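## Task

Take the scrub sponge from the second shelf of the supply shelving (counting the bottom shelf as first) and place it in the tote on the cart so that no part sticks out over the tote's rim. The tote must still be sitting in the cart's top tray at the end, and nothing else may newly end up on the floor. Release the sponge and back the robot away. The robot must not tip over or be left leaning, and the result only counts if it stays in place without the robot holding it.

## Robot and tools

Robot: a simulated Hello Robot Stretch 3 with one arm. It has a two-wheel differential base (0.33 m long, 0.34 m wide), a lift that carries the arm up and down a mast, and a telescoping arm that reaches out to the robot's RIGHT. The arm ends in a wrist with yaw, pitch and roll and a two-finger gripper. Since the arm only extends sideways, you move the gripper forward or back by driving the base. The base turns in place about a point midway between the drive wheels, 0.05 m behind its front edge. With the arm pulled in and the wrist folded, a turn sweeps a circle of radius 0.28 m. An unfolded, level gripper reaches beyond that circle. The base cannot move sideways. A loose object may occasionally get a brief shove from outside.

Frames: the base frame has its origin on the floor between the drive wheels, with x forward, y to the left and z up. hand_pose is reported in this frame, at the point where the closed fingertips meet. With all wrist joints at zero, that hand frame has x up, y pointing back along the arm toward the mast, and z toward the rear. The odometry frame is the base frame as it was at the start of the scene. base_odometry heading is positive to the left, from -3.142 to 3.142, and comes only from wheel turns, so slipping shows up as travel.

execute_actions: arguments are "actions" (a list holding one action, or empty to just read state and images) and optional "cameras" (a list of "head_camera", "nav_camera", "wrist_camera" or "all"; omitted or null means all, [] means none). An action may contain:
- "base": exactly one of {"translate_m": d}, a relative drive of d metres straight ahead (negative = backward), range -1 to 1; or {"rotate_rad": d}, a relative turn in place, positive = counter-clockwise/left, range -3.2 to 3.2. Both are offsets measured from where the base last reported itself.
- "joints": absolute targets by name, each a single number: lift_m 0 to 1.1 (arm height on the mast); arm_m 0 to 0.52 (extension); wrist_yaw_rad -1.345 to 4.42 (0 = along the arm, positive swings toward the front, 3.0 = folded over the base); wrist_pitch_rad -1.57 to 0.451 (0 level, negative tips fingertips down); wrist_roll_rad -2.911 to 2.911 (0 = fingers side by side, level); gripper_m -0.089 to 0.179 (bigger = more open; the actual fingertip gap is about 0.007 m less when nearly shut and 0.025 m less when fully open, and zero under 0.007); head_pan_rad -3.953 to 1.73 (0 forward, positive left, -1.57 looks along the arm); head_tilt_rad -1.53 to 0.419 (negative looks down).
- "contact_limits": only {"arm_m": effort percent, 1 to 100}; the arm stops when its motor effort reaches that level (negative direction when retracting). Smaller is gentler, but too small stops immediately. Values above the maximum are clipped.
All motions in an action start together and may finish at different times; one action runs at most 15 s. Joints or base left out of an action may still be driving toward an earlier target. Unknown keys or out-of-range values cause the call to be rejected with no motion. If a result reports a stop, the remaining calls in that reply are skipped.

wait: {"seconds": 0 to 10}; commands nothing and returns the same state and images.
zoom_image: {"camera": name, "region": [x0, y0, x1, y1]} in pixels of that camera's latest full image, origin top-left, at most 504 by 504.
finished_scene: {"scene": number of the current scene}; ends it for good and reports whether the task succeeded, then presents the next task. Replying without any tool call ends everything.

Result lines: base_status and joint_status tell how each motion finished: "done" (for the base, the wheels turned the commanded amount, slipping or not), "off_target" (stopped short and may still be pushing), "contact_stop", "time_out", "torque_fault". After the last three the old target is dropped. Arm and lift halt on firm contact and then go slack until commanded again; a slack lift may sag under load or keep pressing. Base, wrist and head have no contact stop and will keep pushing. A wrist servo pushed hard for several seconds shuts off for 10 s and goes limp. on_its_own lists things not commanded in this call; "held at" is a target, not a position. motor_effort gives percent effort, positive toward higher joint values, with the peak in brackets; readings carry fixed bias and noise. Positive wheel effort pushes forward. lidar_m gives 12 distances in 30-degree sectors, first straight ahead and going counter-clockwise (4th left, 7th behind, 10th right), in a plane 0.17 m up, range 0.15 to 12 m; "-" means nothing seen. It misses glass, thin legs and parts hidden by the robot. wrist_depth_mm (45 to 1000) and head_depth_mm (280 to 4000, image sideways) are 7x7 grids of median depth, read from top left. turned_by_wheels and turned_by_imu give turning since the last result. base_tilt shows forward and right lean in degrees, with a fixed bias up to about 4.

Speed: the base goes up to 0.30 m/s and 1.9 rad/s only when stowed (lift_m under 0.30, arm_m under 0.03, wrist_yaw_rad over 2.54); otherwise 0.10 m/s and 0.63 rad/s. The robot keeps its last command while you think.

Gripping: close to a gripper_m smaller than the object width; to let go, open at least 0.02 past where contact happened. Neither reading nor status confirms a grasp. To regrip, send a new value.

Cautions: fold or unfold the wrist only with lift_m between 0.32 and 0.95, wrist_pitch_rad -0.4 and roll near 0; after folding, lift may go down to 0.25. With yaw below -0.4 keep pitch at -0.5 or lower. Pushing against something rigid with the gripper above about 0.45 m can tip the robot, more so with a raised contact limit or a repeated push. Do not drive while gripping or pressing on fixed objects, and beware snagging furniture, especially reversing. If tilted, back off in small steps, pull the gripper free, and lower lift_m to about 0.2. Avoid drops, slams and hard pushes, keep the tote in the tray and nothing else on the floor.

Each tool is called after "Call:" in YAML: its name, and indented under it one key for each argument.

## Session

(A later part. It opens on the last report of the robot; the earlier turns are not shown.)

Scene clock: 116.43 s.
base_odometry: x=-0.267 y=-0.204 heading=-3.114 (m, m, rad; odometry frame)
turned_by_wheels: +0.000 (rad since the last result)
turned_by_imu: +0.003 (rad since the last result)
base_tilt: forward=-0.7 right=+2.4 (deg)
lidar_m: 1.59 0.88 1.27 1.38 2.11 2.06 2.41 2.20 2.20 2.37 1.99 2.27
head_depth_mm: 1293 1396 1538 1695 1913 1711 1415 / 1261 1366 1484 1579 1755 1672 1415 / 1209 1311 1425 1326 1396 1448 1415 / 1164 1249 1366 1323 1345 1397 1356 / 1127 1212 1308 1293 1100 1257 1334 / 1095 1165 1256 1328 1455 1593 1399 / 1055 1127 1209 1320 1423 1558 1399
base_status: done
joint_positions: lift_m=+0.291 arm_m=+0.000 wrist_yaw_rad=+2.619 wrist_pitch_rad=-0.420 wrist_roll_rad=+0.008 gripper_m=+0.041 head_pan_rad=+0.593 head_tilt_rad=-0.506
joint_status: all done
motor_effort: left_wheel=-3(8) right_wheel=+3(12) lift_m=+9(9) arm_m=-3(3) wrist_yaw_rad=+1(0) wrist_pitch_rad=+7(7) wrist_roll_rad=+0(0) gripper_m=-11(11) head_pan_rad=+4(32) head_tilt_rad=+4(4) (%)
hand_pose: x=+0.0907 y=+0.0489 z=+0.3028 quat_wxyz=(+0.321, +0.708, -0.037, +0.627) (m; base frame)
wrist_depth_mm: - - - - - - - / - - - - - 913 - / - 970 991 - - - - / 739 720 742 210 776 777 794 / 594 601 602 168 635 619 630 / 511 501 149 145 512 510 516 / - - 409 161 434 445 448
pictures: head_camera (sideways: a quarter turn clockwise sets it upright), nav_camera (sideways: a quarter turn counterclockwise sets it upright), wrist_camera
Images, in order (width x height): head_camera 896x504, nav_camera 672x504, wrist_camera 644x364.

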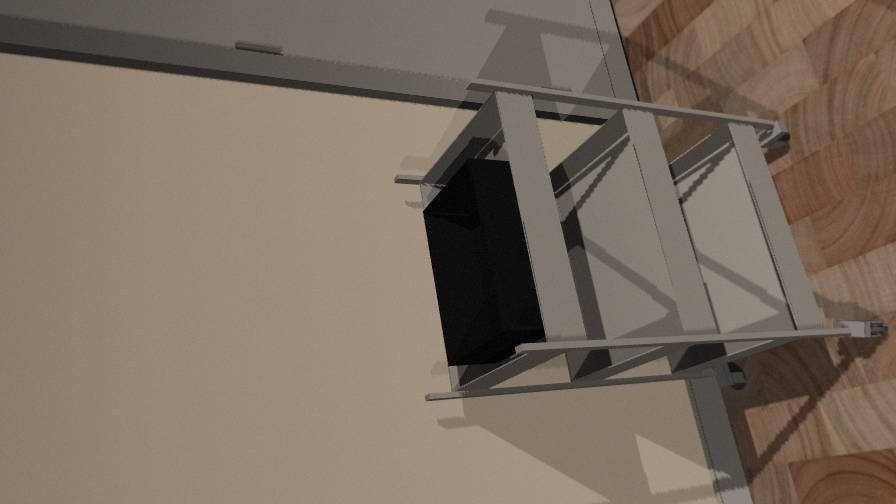

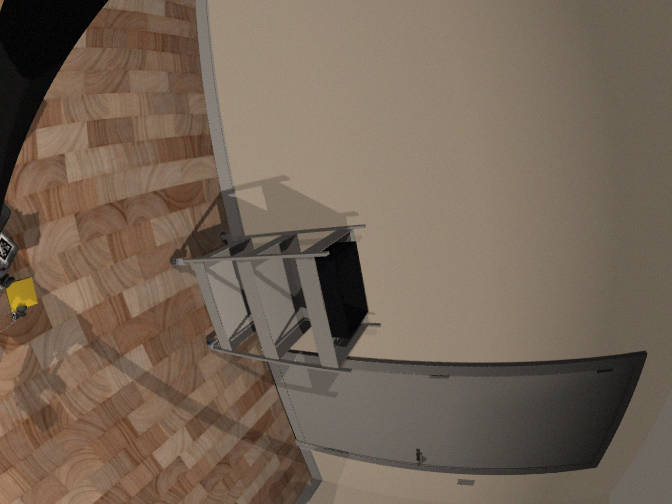

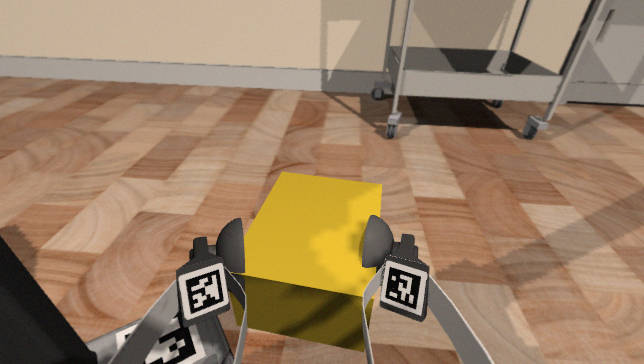

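Call:
execute_actions:
  actions:
    - {"base":{"translate_m":0.5}}
  cameras: []

Call:
execute_actions:
  actions:
    - {"base":{"rotate_rad":2.59},"joints":{"head_pan_rad":-1.57,"head_tilt_rad":-0.7}}
  cameras: []

Call:
execute_actions:
  actions:
    - {"joints":{"lift_m":0.94,"wrist_yaw_rad":1.2}}
  cameras: []

Call:
execute_actions:
  actions:
    - {"joints":{"arm_m":0.2,"wrist_yaw_rad":0}}

Scene clock: 132.90 s.
base_odometry: x=-0.767 y=-0.217 heading=-3.114 (m, m, rad; odometry frame)
turned_by_wheels: +0.000 (rad since the last result)
turned_by_imu: +0.001 (rad since the last result)
base_tilt: forward=-0.9 right=+2.5 (deg)
lidar_m: 1.20 0.57 0.56 1.05 1.60 2.52 2.91 2.57 2.53 1.97 1.69 1.86
head_depth_mm: 962 1048 1147 1268 1424 1582 1409 / 921 1003 1093 1203 1338 1504 1405 / 894 968 1050 1149 1266 1407 1404 / 875 943 1026 1118 1223 825 973 / 843 908 982 1066 1022 831 970 / 819 875 944 1022 957 768 944 / 790 846 908 983 935 747 920
base_status: done
joint_positions: lift_m=+0.291 arm_m=+0.000 wrist_yaw_rad=+2.619 wrist_pitch_rad=-0.420 wrist_roll_rad=+0.008 gripper_m=+0.041 head_pan_rad=+0.593 head_tilt_rad=-0.506
joint_status: not commanded
motor_effort: left_wheel=-3(9) right_wheel=+4(11) lift_m=+9(9) arm_m=-2(3) wrist_yaw_rad=+1(0) wrist_pitch_rad=+7(7) wrist_roll_rad=+0(0) gripper_m=-11(11) head_pan_rad=+5(4) head_tilt_rad=+4(4) (%)
hand_pose: x=+0.0907 y=+0.0489 z=+0.3028 quat_wxyz=(+0.321, +0.708, -0.037, +0.627) (m; base frame)
wrist_depth_mm: 979 958 906 934 886 863 842 / - - 980 918 906 972 931 / 983 997 886 660 651 989 979 / 729 751 712 210 735 761 798 / 584 590 589 167 630 618 642 / 500 503 150 145 514 517 523 / - - 415 161 436 442 438
pictures: none
No camera images: the call's "cameras" was empty. Leave "cameras" out to get every camera's image.

Scene clock: 135.87 s.
base_odometry: x=-0.767 y=-0.217 heading=-0.524 (m, m, rad; odometry frame)
turned_by_wheels: +2.590 (rad since the last result)
turned_by_imu: +2.583 (rad since the last result)
base_tilt: forward=-0.8 right=+2.4 (deg)
lidar_m: 2.52 2.81 2.57 2.53 2.01 1.69 1.87 1.22 0.57 0.56 1.04 1.56
head_depth_mm: 809 899 1002 1072 847 1034 1238 / 817 901 1007 989 803 1038 1185 / 820 908 1015 983 804 1035 1183 / 826 917 1024 985 807 1032 1179 / 832 919 1036 982 798 1029 1169 / 838 930 1040 1184 1288 1417 1223 / 841 935 1054 1197 1392 1445 1250
base_status: done
joint_positions: lift_m=+0.291 arm_m=+0.000 wrist_yaw_rad=+2.619 wrist_pitch_rad=-0.420 wrist_roll_rad=+0.008 gripper_m=+0.041 head_pan_rad=-1.563 head_tilt_rad=-0.692
joint_status: all done
motor_effort: left_wheel=-3(11) right_wheel=+3(14) lift_m=+9(9) arm_m=-3(3) wrist_yaw_rad=+1(1) wrist_pitch_rad=+7(7) wrist_roll_rad=+0(0) gripper_m=-11(11) head_pan_rad=-5(51) head_tilt_rad=-5(26) (%)
hand_pose: x=+0.0907 y=+0.0489 z=+0.3028 quat_wxyz=(+0.321, +0.708, -0.037, +0.627) (m; base frame)
wrist_depth_mm: - - - - - - - / - - - - - - - / 970 992 - - - - - / 734 746 744 210 774 761 799 / 601 599 610 168 623 612 626 / 502 495 149 145 518 520 519 / - - 416 161 439 442 446
pictures: none
No camera images: the call's "cameras" was empty. Leave "cameras" out to get every camera's image.

Scene clock: 142.60 s.
base_odometry: x=-0.767 y=-0.217 heading=-0.524 (m, m, rad; odometry frame)
turned_by_wheels: +0.000 (rad since the last result)
turned_by_imu: +0.000 (rad since the last result)
base_tilt: forward=-0.8 right=+2.3 (deg)
lidar_m: 2.53 2.82 2.57 2.53 2.00 1.69 1.87 1.22 0.57 0.56 1.05 1.56
head_depth_mm: 810 896 997 1074 - - 1201 / 815 902 1011 991 802 - - / 821 906 1017 988 805 - - / 825 915 1021 983 794 - - / 830 922 1035 979 797 1014 - / 837 926 1044 1186 1284 947 - / 843 933 1045 1201 1385 - -
base_status: not commanded
joint_positions: lift_m=+0.939 arm_m=+0.000 wrist_yaw_rad=+1.202 wrist_pitch_rad=-0.420 wrist_roll_rad=+0.008 gripper_m=+0.041 head_pan_rad=-1.563 head_tilt_rad=-0.692
joint_status: all done
motor_effort: left_wheel=-3(3) right_wheel=+4(3) lift_m=+25(27) arm_m=-4(3) wrist_yaw_rad=-4(4) wrist_pitch_rad=+7(7) wrist_roll_rad=+1(0) gripper_m=-11(11) head_pan_rad=-4(4) head_tilt_rad=-6(6) (%)
hand_pose: x=+0.1877 y=-0.2262 z=+0.9517 quat_wxyz=(+0.652, +0.514, -0.489, +0.267) (m; base frame)
wrist_depth_mm: - - - - - 913 679 / - - - - - 934 700 / - - - - - 969 712 / - - - 211 - 978 724 / - - - 169 - - 758 / - - 149 145 - - 787 / - - - 161 - - 404
pictures: none
No camera images: the call's "cameras" was empty. Leave "cameras" out to get every camera's image.

Scene clock: 145.30 s.
base_odometry: x=-0.767 y=-0.217 heading=-0.524 (m, m, rad; odometry frame)
turned_by_wheels: +0.000 (rad since the last result)
turned_by_imu: +0.000 (rad since the last result)
base_tilt: forward=-0.8 right=+2.4 (deg)
lidar_m: 2.52 2.82 2.57 2.52 2.01 1.69 1.87 1.22 0.57 0.56 1.04 1.56
head_depth_mm: 811 894 962 - 783 1038 1238 / 814 900 - - 804 1037 1181 / 820 907 - - 804 1035 1182 / 826 913 988 - 810 1032 1176 / 832 923 1030 983 797 1028 1170 / 839 926 1039 1182 1286 1421 1225 / 842 936 1053 1199 1394 1450 1240
base_status: not commanded
joint_positions: lift_m=+0.939 arm_m=+0.200 wrist_yaw_rad=+0.001 wrist_pitch_rad=-0.420 wrist_roll_rad=+0.008 gripper_m=+0.041 head_pan_rad=-1.563 head_tilt_rad=-0.692
joint_status: all done
motor_effort: left_wheel=-3(3) right_wheel=+3(4) lift_m=+26(26) arm_m=+4(1) wrist_yaw_rad=-1(3) wrist_pitch_rad=+7(7) wrist_roll_rad=+0(0) gripper_m=-11(11) head_pan_rad=-4(4) head_tilt_rad=-5(5) (%)
hand_pose: x=-0.0213 y=-0.5688 z=+0.9517 quat_wxyz=(+0.689, +0.147, -0.694, -0.148) (m; base frame)
wrist_depth_mm: 502 493 477 477 470 463 445 / 551 536 528 522 514 504 483 / 605 606 575 576 575 555 543 / 683 668 657 211 624 614 573 / 778 761 557 168 497 664 650 / 942 882 149 145 463 466 731 / - - 350 161 339 401 844
pictures: head_camera (sideways: a quarter turn clockwise sets it upright), nav_camera (sideways: a quarter turn counterclockwise sets it upright), wrist_camera
Images, in order (width x height): head_camera 896x504, nav_camera 672x504, wrist_camera 644x364.

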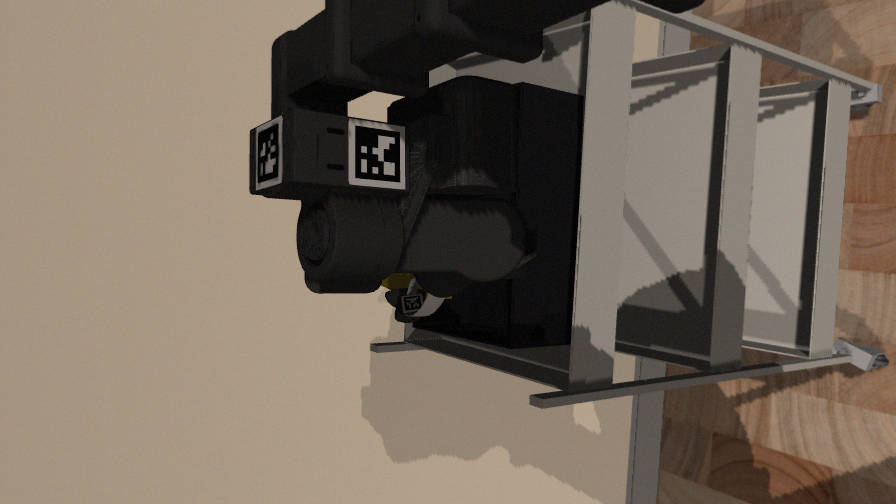

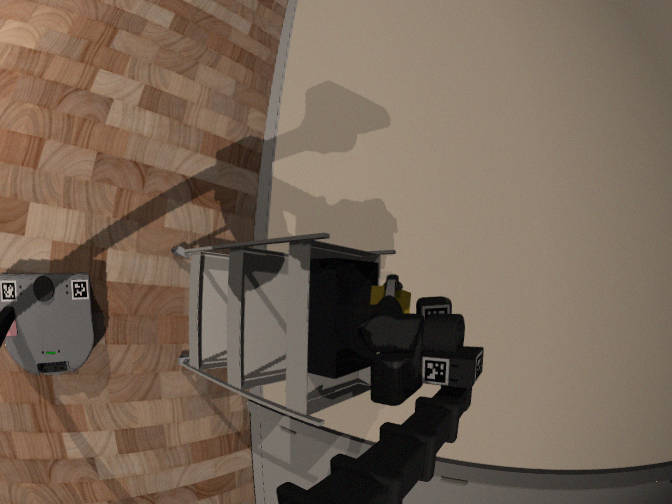

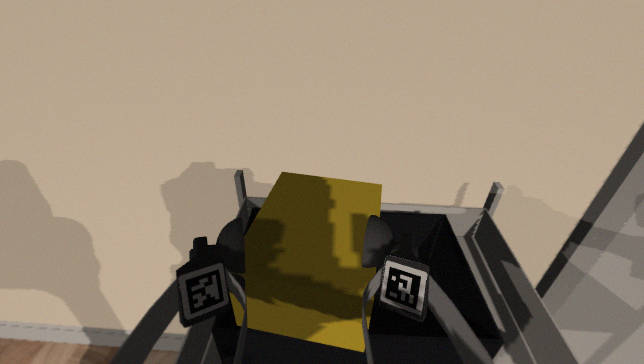

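Call:
execute_actions:
  actions:
    - {"base":{"translate_m":-0.05},"joints":{"arm_m":0.4,"wrist_pitch_rad":-0.8}}
  cameras: []

Call:
execute_actions:
  actions:
    - {"joints":{"lift_m":0.84}}

Scene clock: 154.73 s.
base_odometry: x=-0.810 y=-0.192 heading=-0.524 (m, m, rad; odometry frame)
turned_by_wheels: +0.000 (rad since the last result)
turned_by_imu: -0.001 (rad since the last result)
base_tilt: forward=-0.7 right=+2.4 (deg)
lidar_m: 2.56 2.86 2.59 2.52 1.94 1.64 1.82 1.21 0.56 0.55 0.59 1.55
head_depth_mm: 807 891 - - 793 1434 1261 / 811 869 1030 1017 814 994 1180 / 817 870 1045 986 799 1035 1182 / 821 883 - 962 802 1034 1177 / 826 915 1029 979 791 1034 1181 / 829 924 1030 1115 798 1005 1177 / 836 928 1043 1193 1357 1449 1244
base_status: done
joint_positions: lift_m=+0.939 arm_m=+0.400 wrist_yaw_rad=+0.000 wrist_pitch_rad=-0.807 wrist_roll_rad=+0.008 gripper_m=+0.041 head_pan_rad=-1.563 head_tilt_rad=-0.692
joint_status: all done
motor_effort: left_wheel=-3(9) right_wheel=+3(6) lift_m=+26(26) arm_m=+4(4) wrist_yaw_rad=+0(2) wrist_pitch_rad=+2(5) wrist_roll_rad=+0(0) gripper_m=-11(11) head_pan_rad=-4(4) head_tilt_rad=-5(4) (%)
hand_pose: x=-0.0215 y=-0.7044 z=+0.8764 quat_wxyz=(+0.648, +0.277, -0.652, -0.279) (m; base frame)
wrist_depth_mm: 360 348 340 333 332 323 315 / 427 416 404 395 385 373 368 / 524 496 464 471 462 439 437 / 667 617 363 209 394 417 517 / 951 342 357 169 374 384 662 / - 299 149 145 351 349 871 / 947 293 324 161 336 327 974
pictures: none
No camera images: the call's "cameras" was empty. Leave "cameras" out to get every camera's image.

Scene clock: 156.47 s.
base_odometry: x=-0.810 y=-0.192 heading=-0.524 (m, m, rad; odometry frame)
turned_by_wheels: +0.000 (rad since the last result)
turned_by_imu: +0.000 (rad since the last result)
base_tilt: forward=-0.7 right=+2.4 (deg)
lidar_m: 2.56 2.86 2.59 2.52 1.93 1.65 1.82 1.21 0.56 0.56 0.59 1.55
head_depth_mm: 808 888 998 1110 - - 1238 / 812 893 985 - 785 988 1186 / 816 905 974 968 799 1034 1186 / 818 909 980 - 804 1030 1176 / 827 914 1029 979 793 1030 1176 / 831 920 1031 1106 801 1003 1177 / 836 926 1041 1190 1350 1442 1240
base_status: not commanded
joint_positions: lift_m=+0.841 arm_m=+0.400 wrist_yaw_rad=+0.000 wrist_pitch_rad=-0.808 wrist_roll_rad=+0.008 gripper_m=+0.041 head_pan_rad=-1.563 head_tilt_rad=-0.692
joint_status: all done
motor_effort: left_wheel=-3(3) right_wheel=+3(3) lift_m=+9(24) arm_m=+4(5) wrist_yaw_rad=-2(1) wrist_pitch_rad=+2(2) wrist_roll_rad=+0(0) gripper_m=-11(12) head_pan_rad=-4(4) head_tilt_rad=-5(5) (%)
hand_pose: x=-0.0215 y=-0.7043 z=+0.7774 quat_wxyz=(+0.648, +0.277, -0.652, -0.279) (m; base frame)
wrist_depth_mm: 357 344 344 336 328 323 314 / 428 385 377 371 372 369 353 / 523 255 261 256 263 271 324 / 640 248 309 211 313 252 302 / 210 251 283 168 293 249 256 / 186 238 149 144 268 243 234 / 183 228 234 161 243 226 180
pictures: head_camera (sideways: a quarter turn clockwise sets it upright), nav_camera (sideways: a quarter turn counterclockwise sets it upright), wrist_camera
Images, in order (width x height): head_camera 896x504, nav_camera 672x504, wrist_camera 644x364.

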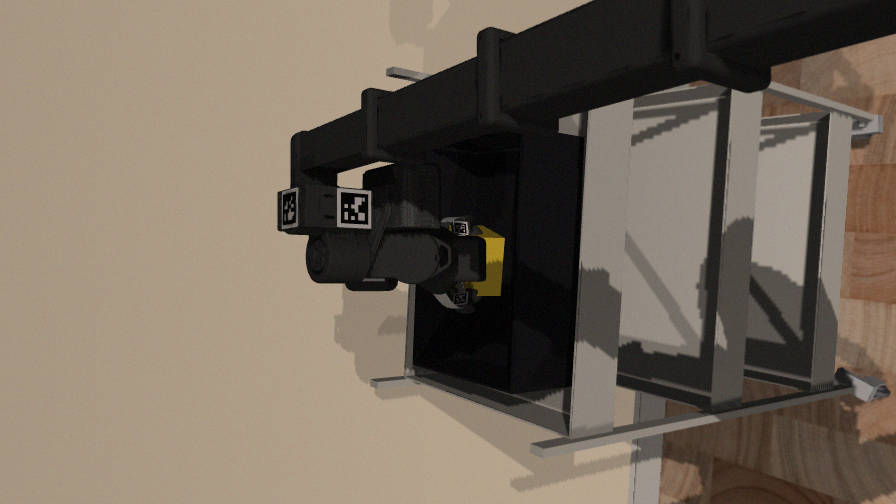

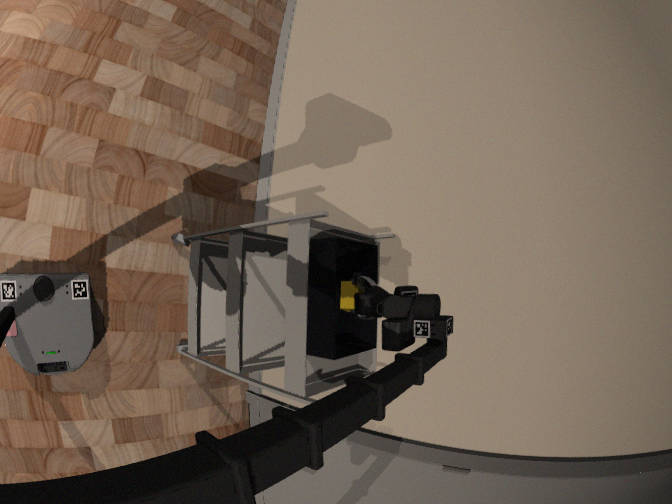

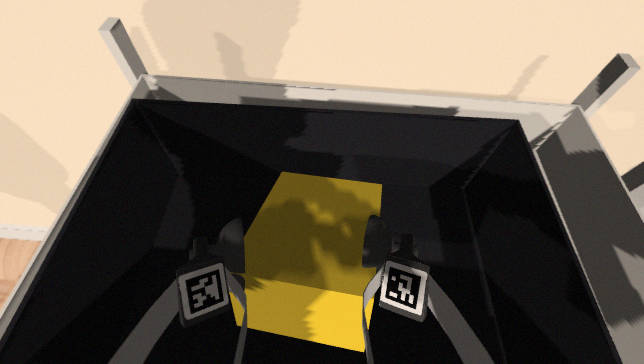

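Call:
execute_actions:
  actions:
    - {"joints":{"lift_m":0.8}}
  cameras: []

Call:
execute_actions:
  actions:
    - {"joints":{"gripper_m":0.13}}
  cameras: []

Call:
execute_actions:
  actions:
    - {"joints":{"lift_m":0.95}}
  cameras: ["wrist_camera"]

Call:
execute_actions:
  actions:
    - {"joints":{"arm_m":0.05}}
  cameras: []

Call:
finished_scene:
  scene: 1

Scene clock: 166.43 s.
base_odometry: x=-0.810 y=-0.192 heading=-0.524 (m, m, rad; odometry frame)
turned_by_wheels: +0.000 (rad since the last result)
turned_by_imu: +0.000 (rad since the last result)
base_tilt: forward=-0.7 right=+2.4 (deg)
lidar_m: 2.57 2.87 2.58 2.53 1.94 1.64 1.82 1.22 0.56 0.55 0.59 1.55
head_depth_mm: 804 887 996 1126 1248 - - / 811 896 998 1016 - 1002 1186 / 814 904 986 974 796 1037 1183 / 822 910 1001 - 804 1029 1179 / 826 914 1031 977 791 1026 1175 / 832 921 1034 1111 800 1004 1179 / 836 928 1044 1193 1353 1457 1243
base_status: not commanded
joint_positions: lift_m=+0.801 arm_m=+0.400 wrist_yaw_rad=+0.000 wrist_pitch_rad=-0.808 wrist_roll_rad=+0.008 gripper_m=+0.041 head_pan_rad=-1.563 head_tilt_rad=-0.692
joint_status: all done
motor_effort: left_wheel=-3(3) right_wheel=+3(2) lift_m=+9(8) arm_m=+4(4) wrist_yaw_rad=-1(2) wrist_pitch_rad=+2(2) wrist_roll_rad=+0(0) gripper_m=-11(11) head_pan_rad=-4(4) head_tilt_rad=-5(5) (%)
hand_pose: x=-0.0215 y=-0.7043 z=+0.7374 quat_wxyz=(+0.648, +0.277, -0.652, -0.279) (m; base frame)
wrist_depth_mm: 362 331 339 336 333 324 312 / 418 212 223 221 225 223 275 / 190 243 260 257 253 237 255 / 181 246 270 209 280 251 186 / 179 235 241 168 250 240 166 / 180 218 149 145 226 222 163 / 183 201 198 160 205 207 162
pictures: none
No camera images: the call's "cameras" was empty. Leave "cameras" out to get every camera's image.

Scene clock: 167.83 s.
base_odometry: x=-0.810 y=-0.192 heading=-0.524 (m, m, rad; odometry frame)
turned_by_wheels: +0.000 (rad since the last result)
turned_by_imu: +0.000 (rad since the last result)
base_tilt: forward=-0.7 right=+2.4 (deg)
lidar_m: 2.56 2.86 2.58 2.52 1.94 1.65 1.81 1.21 0.56 0.56 0.59 1.55
head_depth_mm: 805 890 995 1129 1246 - - / 811 893 1000 1016 - 1001 1186 / 814 903 991 - 801 1034 1184 / 821 909 1001 - 802 1034 1178 / 827 916 1028 977 794 1030 1180 / 832 920 1033 1109 800 999 1175 / 836 928 1042 1187 1363 1445 1245
base_status: not commanded
joint_positions: lift_m=+0.801 arm_m=+0.400 wrist_yaw_rad=+0.000 wrist_pitch_rad=-0.808 wrist_roll_rad=+0.008 gripper_m=+0.130 head_pan_rad=-1.563 head_tilt_rad=-0.692
joint_status: all done
motor_effort: left_wheel=-3(3) right_wheel=+3(2) lift_m=+9(8) arm_m=+4(4) wrist_yaw_rad=+1(1) wrist_pitch_rad=+2(2) wrist_roll_rad=+0(0) gripper_m=+1(81) head_pan_rad=-4(5) head_tilt_rad=-5(5) (%)
hand_pose: x=-0.0215 y=-0.7043 z=+0.7374 quat_wxyz=(+0.648, +0.277, -0.652, -0.279) (m; base frame)
wrist_depth_mm: 357 329 334 337 327 320 314 / 415 212 222 219 226 221 278 / 190 245 260 257 253 238 251 / 180 248 269 272 274 250 185 / 180 236 237 196 248 242 166 / 181 - 183 182 225 215 163 / - 197 201 199 207 205 162
pictures: none
No camera images: the call's "cameras" was empty. Leave "cameras" out to get every camera's image.

Scene clock: 170.03 s.
base_odometry: x=-0.810 y=-0.192 heading=-0.524 (m, m, rad; odometry frame)
turned_by_wheels: +0.000 (rad since the last result)
turned_by_imu: +0.000 (rad since the last result)
base_tilt: forward=-0.8 right=+2.3 (deg)
lidar_m: 2.57 2.86 2.58 2.51 1.93 1.64 1.82 1.21 0.56 0.55 0.59 1.55
head_depth_mm: 806 890 - 1153 860 1423 1270 / 810 868 1020 1022 811 991 1187 / 814 - 1031 987 798 1033 1184 / 820 - - 970 804 1030 1178 / 827 916 1018 980 791 1029 1177 / 831 920 1031 1113 799 1005 1172 / 836 929 1043 1188 1352 1446 1244
base_status: not commanded
joint_positions: lift_m=+0.949 arm_m=+0.400 wrist_yaw_rad=+0.000 wrist_pitch_rad=-0.808 wrist_roll_rad=+0.008 gripper_m=+0.130 head_pan_rad=-1.563 head_tilt_rad=-0.692
joint_status: all done
motor_effort: left_wheel=-3(3) right_wheel=+4(3) lift_m=+26(26) arm_m=+4(4) wrist_yaw_rad=+0(1) wrist_pitch_rad=+2(2) wrist_roll_rad=+0(0) gripper_m=+0(0) head_pan_rad=-4(4) head_tilt_rad=-6(5) (%)
hand_pose: x=-0.0215 y=-0.7043 z=+0.8863 quat_wxyz=(+0.648, +0.277, -0.652, -0.279) (m; base frame)
wrist_depth_mm: 360 349 344 338 329 321 314 / 425 411 401 391 383 370 367 / 530 492 480 478 458 444 436 / 670 619 371 406 407 438 520 / 954 848 395 404 396 407 647 / - - 368 331 375 354 936 / 939 282 335 325 341 298 990
pictures: wrist_camera
Images, in order (width x height): wrist_camera 644x364.

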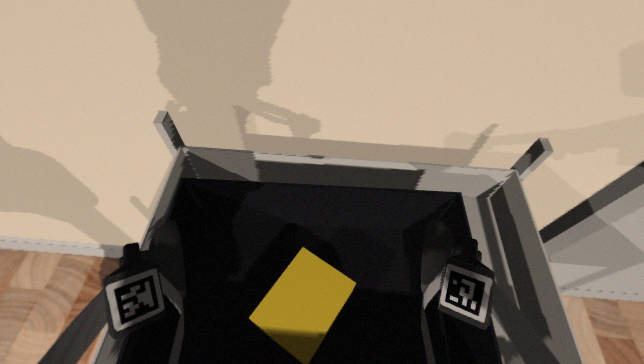

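Scene clock: 173.80 s.
base_odometry: x=-0.810 y=-0.192 heading=-0.524 (m, m, rad; odometry frame)
turned_by_wheels: +0.000 (rad since the last result)
turned_by_imu: +0.000 (rad since the last result)
base_tilt: forward=-0.7 right=+2.4 (deg)
lidar_m: 2.57 2.86 2.59 2.53 1.94 1.65 1.82 1.21 0.56 0.56 0.59 1.55
head_depth_mm: 803 890 997 - - - 1226 / 811 896 1006 - - - 1185 / 814 901 1012 987 - - 1188 / 821 908 1022 994 - - 1188 / 826 914 1029 982 791 1004 1178 / 832 924 1031 1108 798 1002 1174 / 834 930 1045 1190 1365 1440 1246
base_status: not commanded
joint_positions: lift_m=+0.949 arm_m=+0.050 wrist_yaw_rad=+0.000 wrist_pitch_rad=-0.808 wrist_roll_rad=+0.008 gripper_m=+0.130 head_pan_rad=-1.563 head_tilt_rad=-0.692
joint_status: all done
motor_effort: left_wheel=-3(3) right_wheel=+3(3) lift_m=+26(26) arm_m=-3(0) wrist_yaw_rad=-1(2) wrist_pitch_rad=+2(2) wrist_roll_rad=+0(1) gripper_m=+1(0) head_pan_rad=-4(5) head_tilt_rad=-5(5) (%)
hand_pose: x=-0.0215 y=-0.3550 z=+0.8863 quat_wxyz=(+0.648, +0.277, -0.652, -0.279) (m; base frame)
wrist_depth_mm: 758 748 577 565 614 680 639 / 889 876 493 530 587 751 729 / - 986 449 460 506 881 862 / - - 747 757 462 - - / - - 737 734 711 - - / - - - - - - - / 950 936 945 937 966 968 980
pictures: none
No camera images: the call's "cameras" was empty. Leave "cameras" out to get every camera's image.

The scene is finished: the task was done.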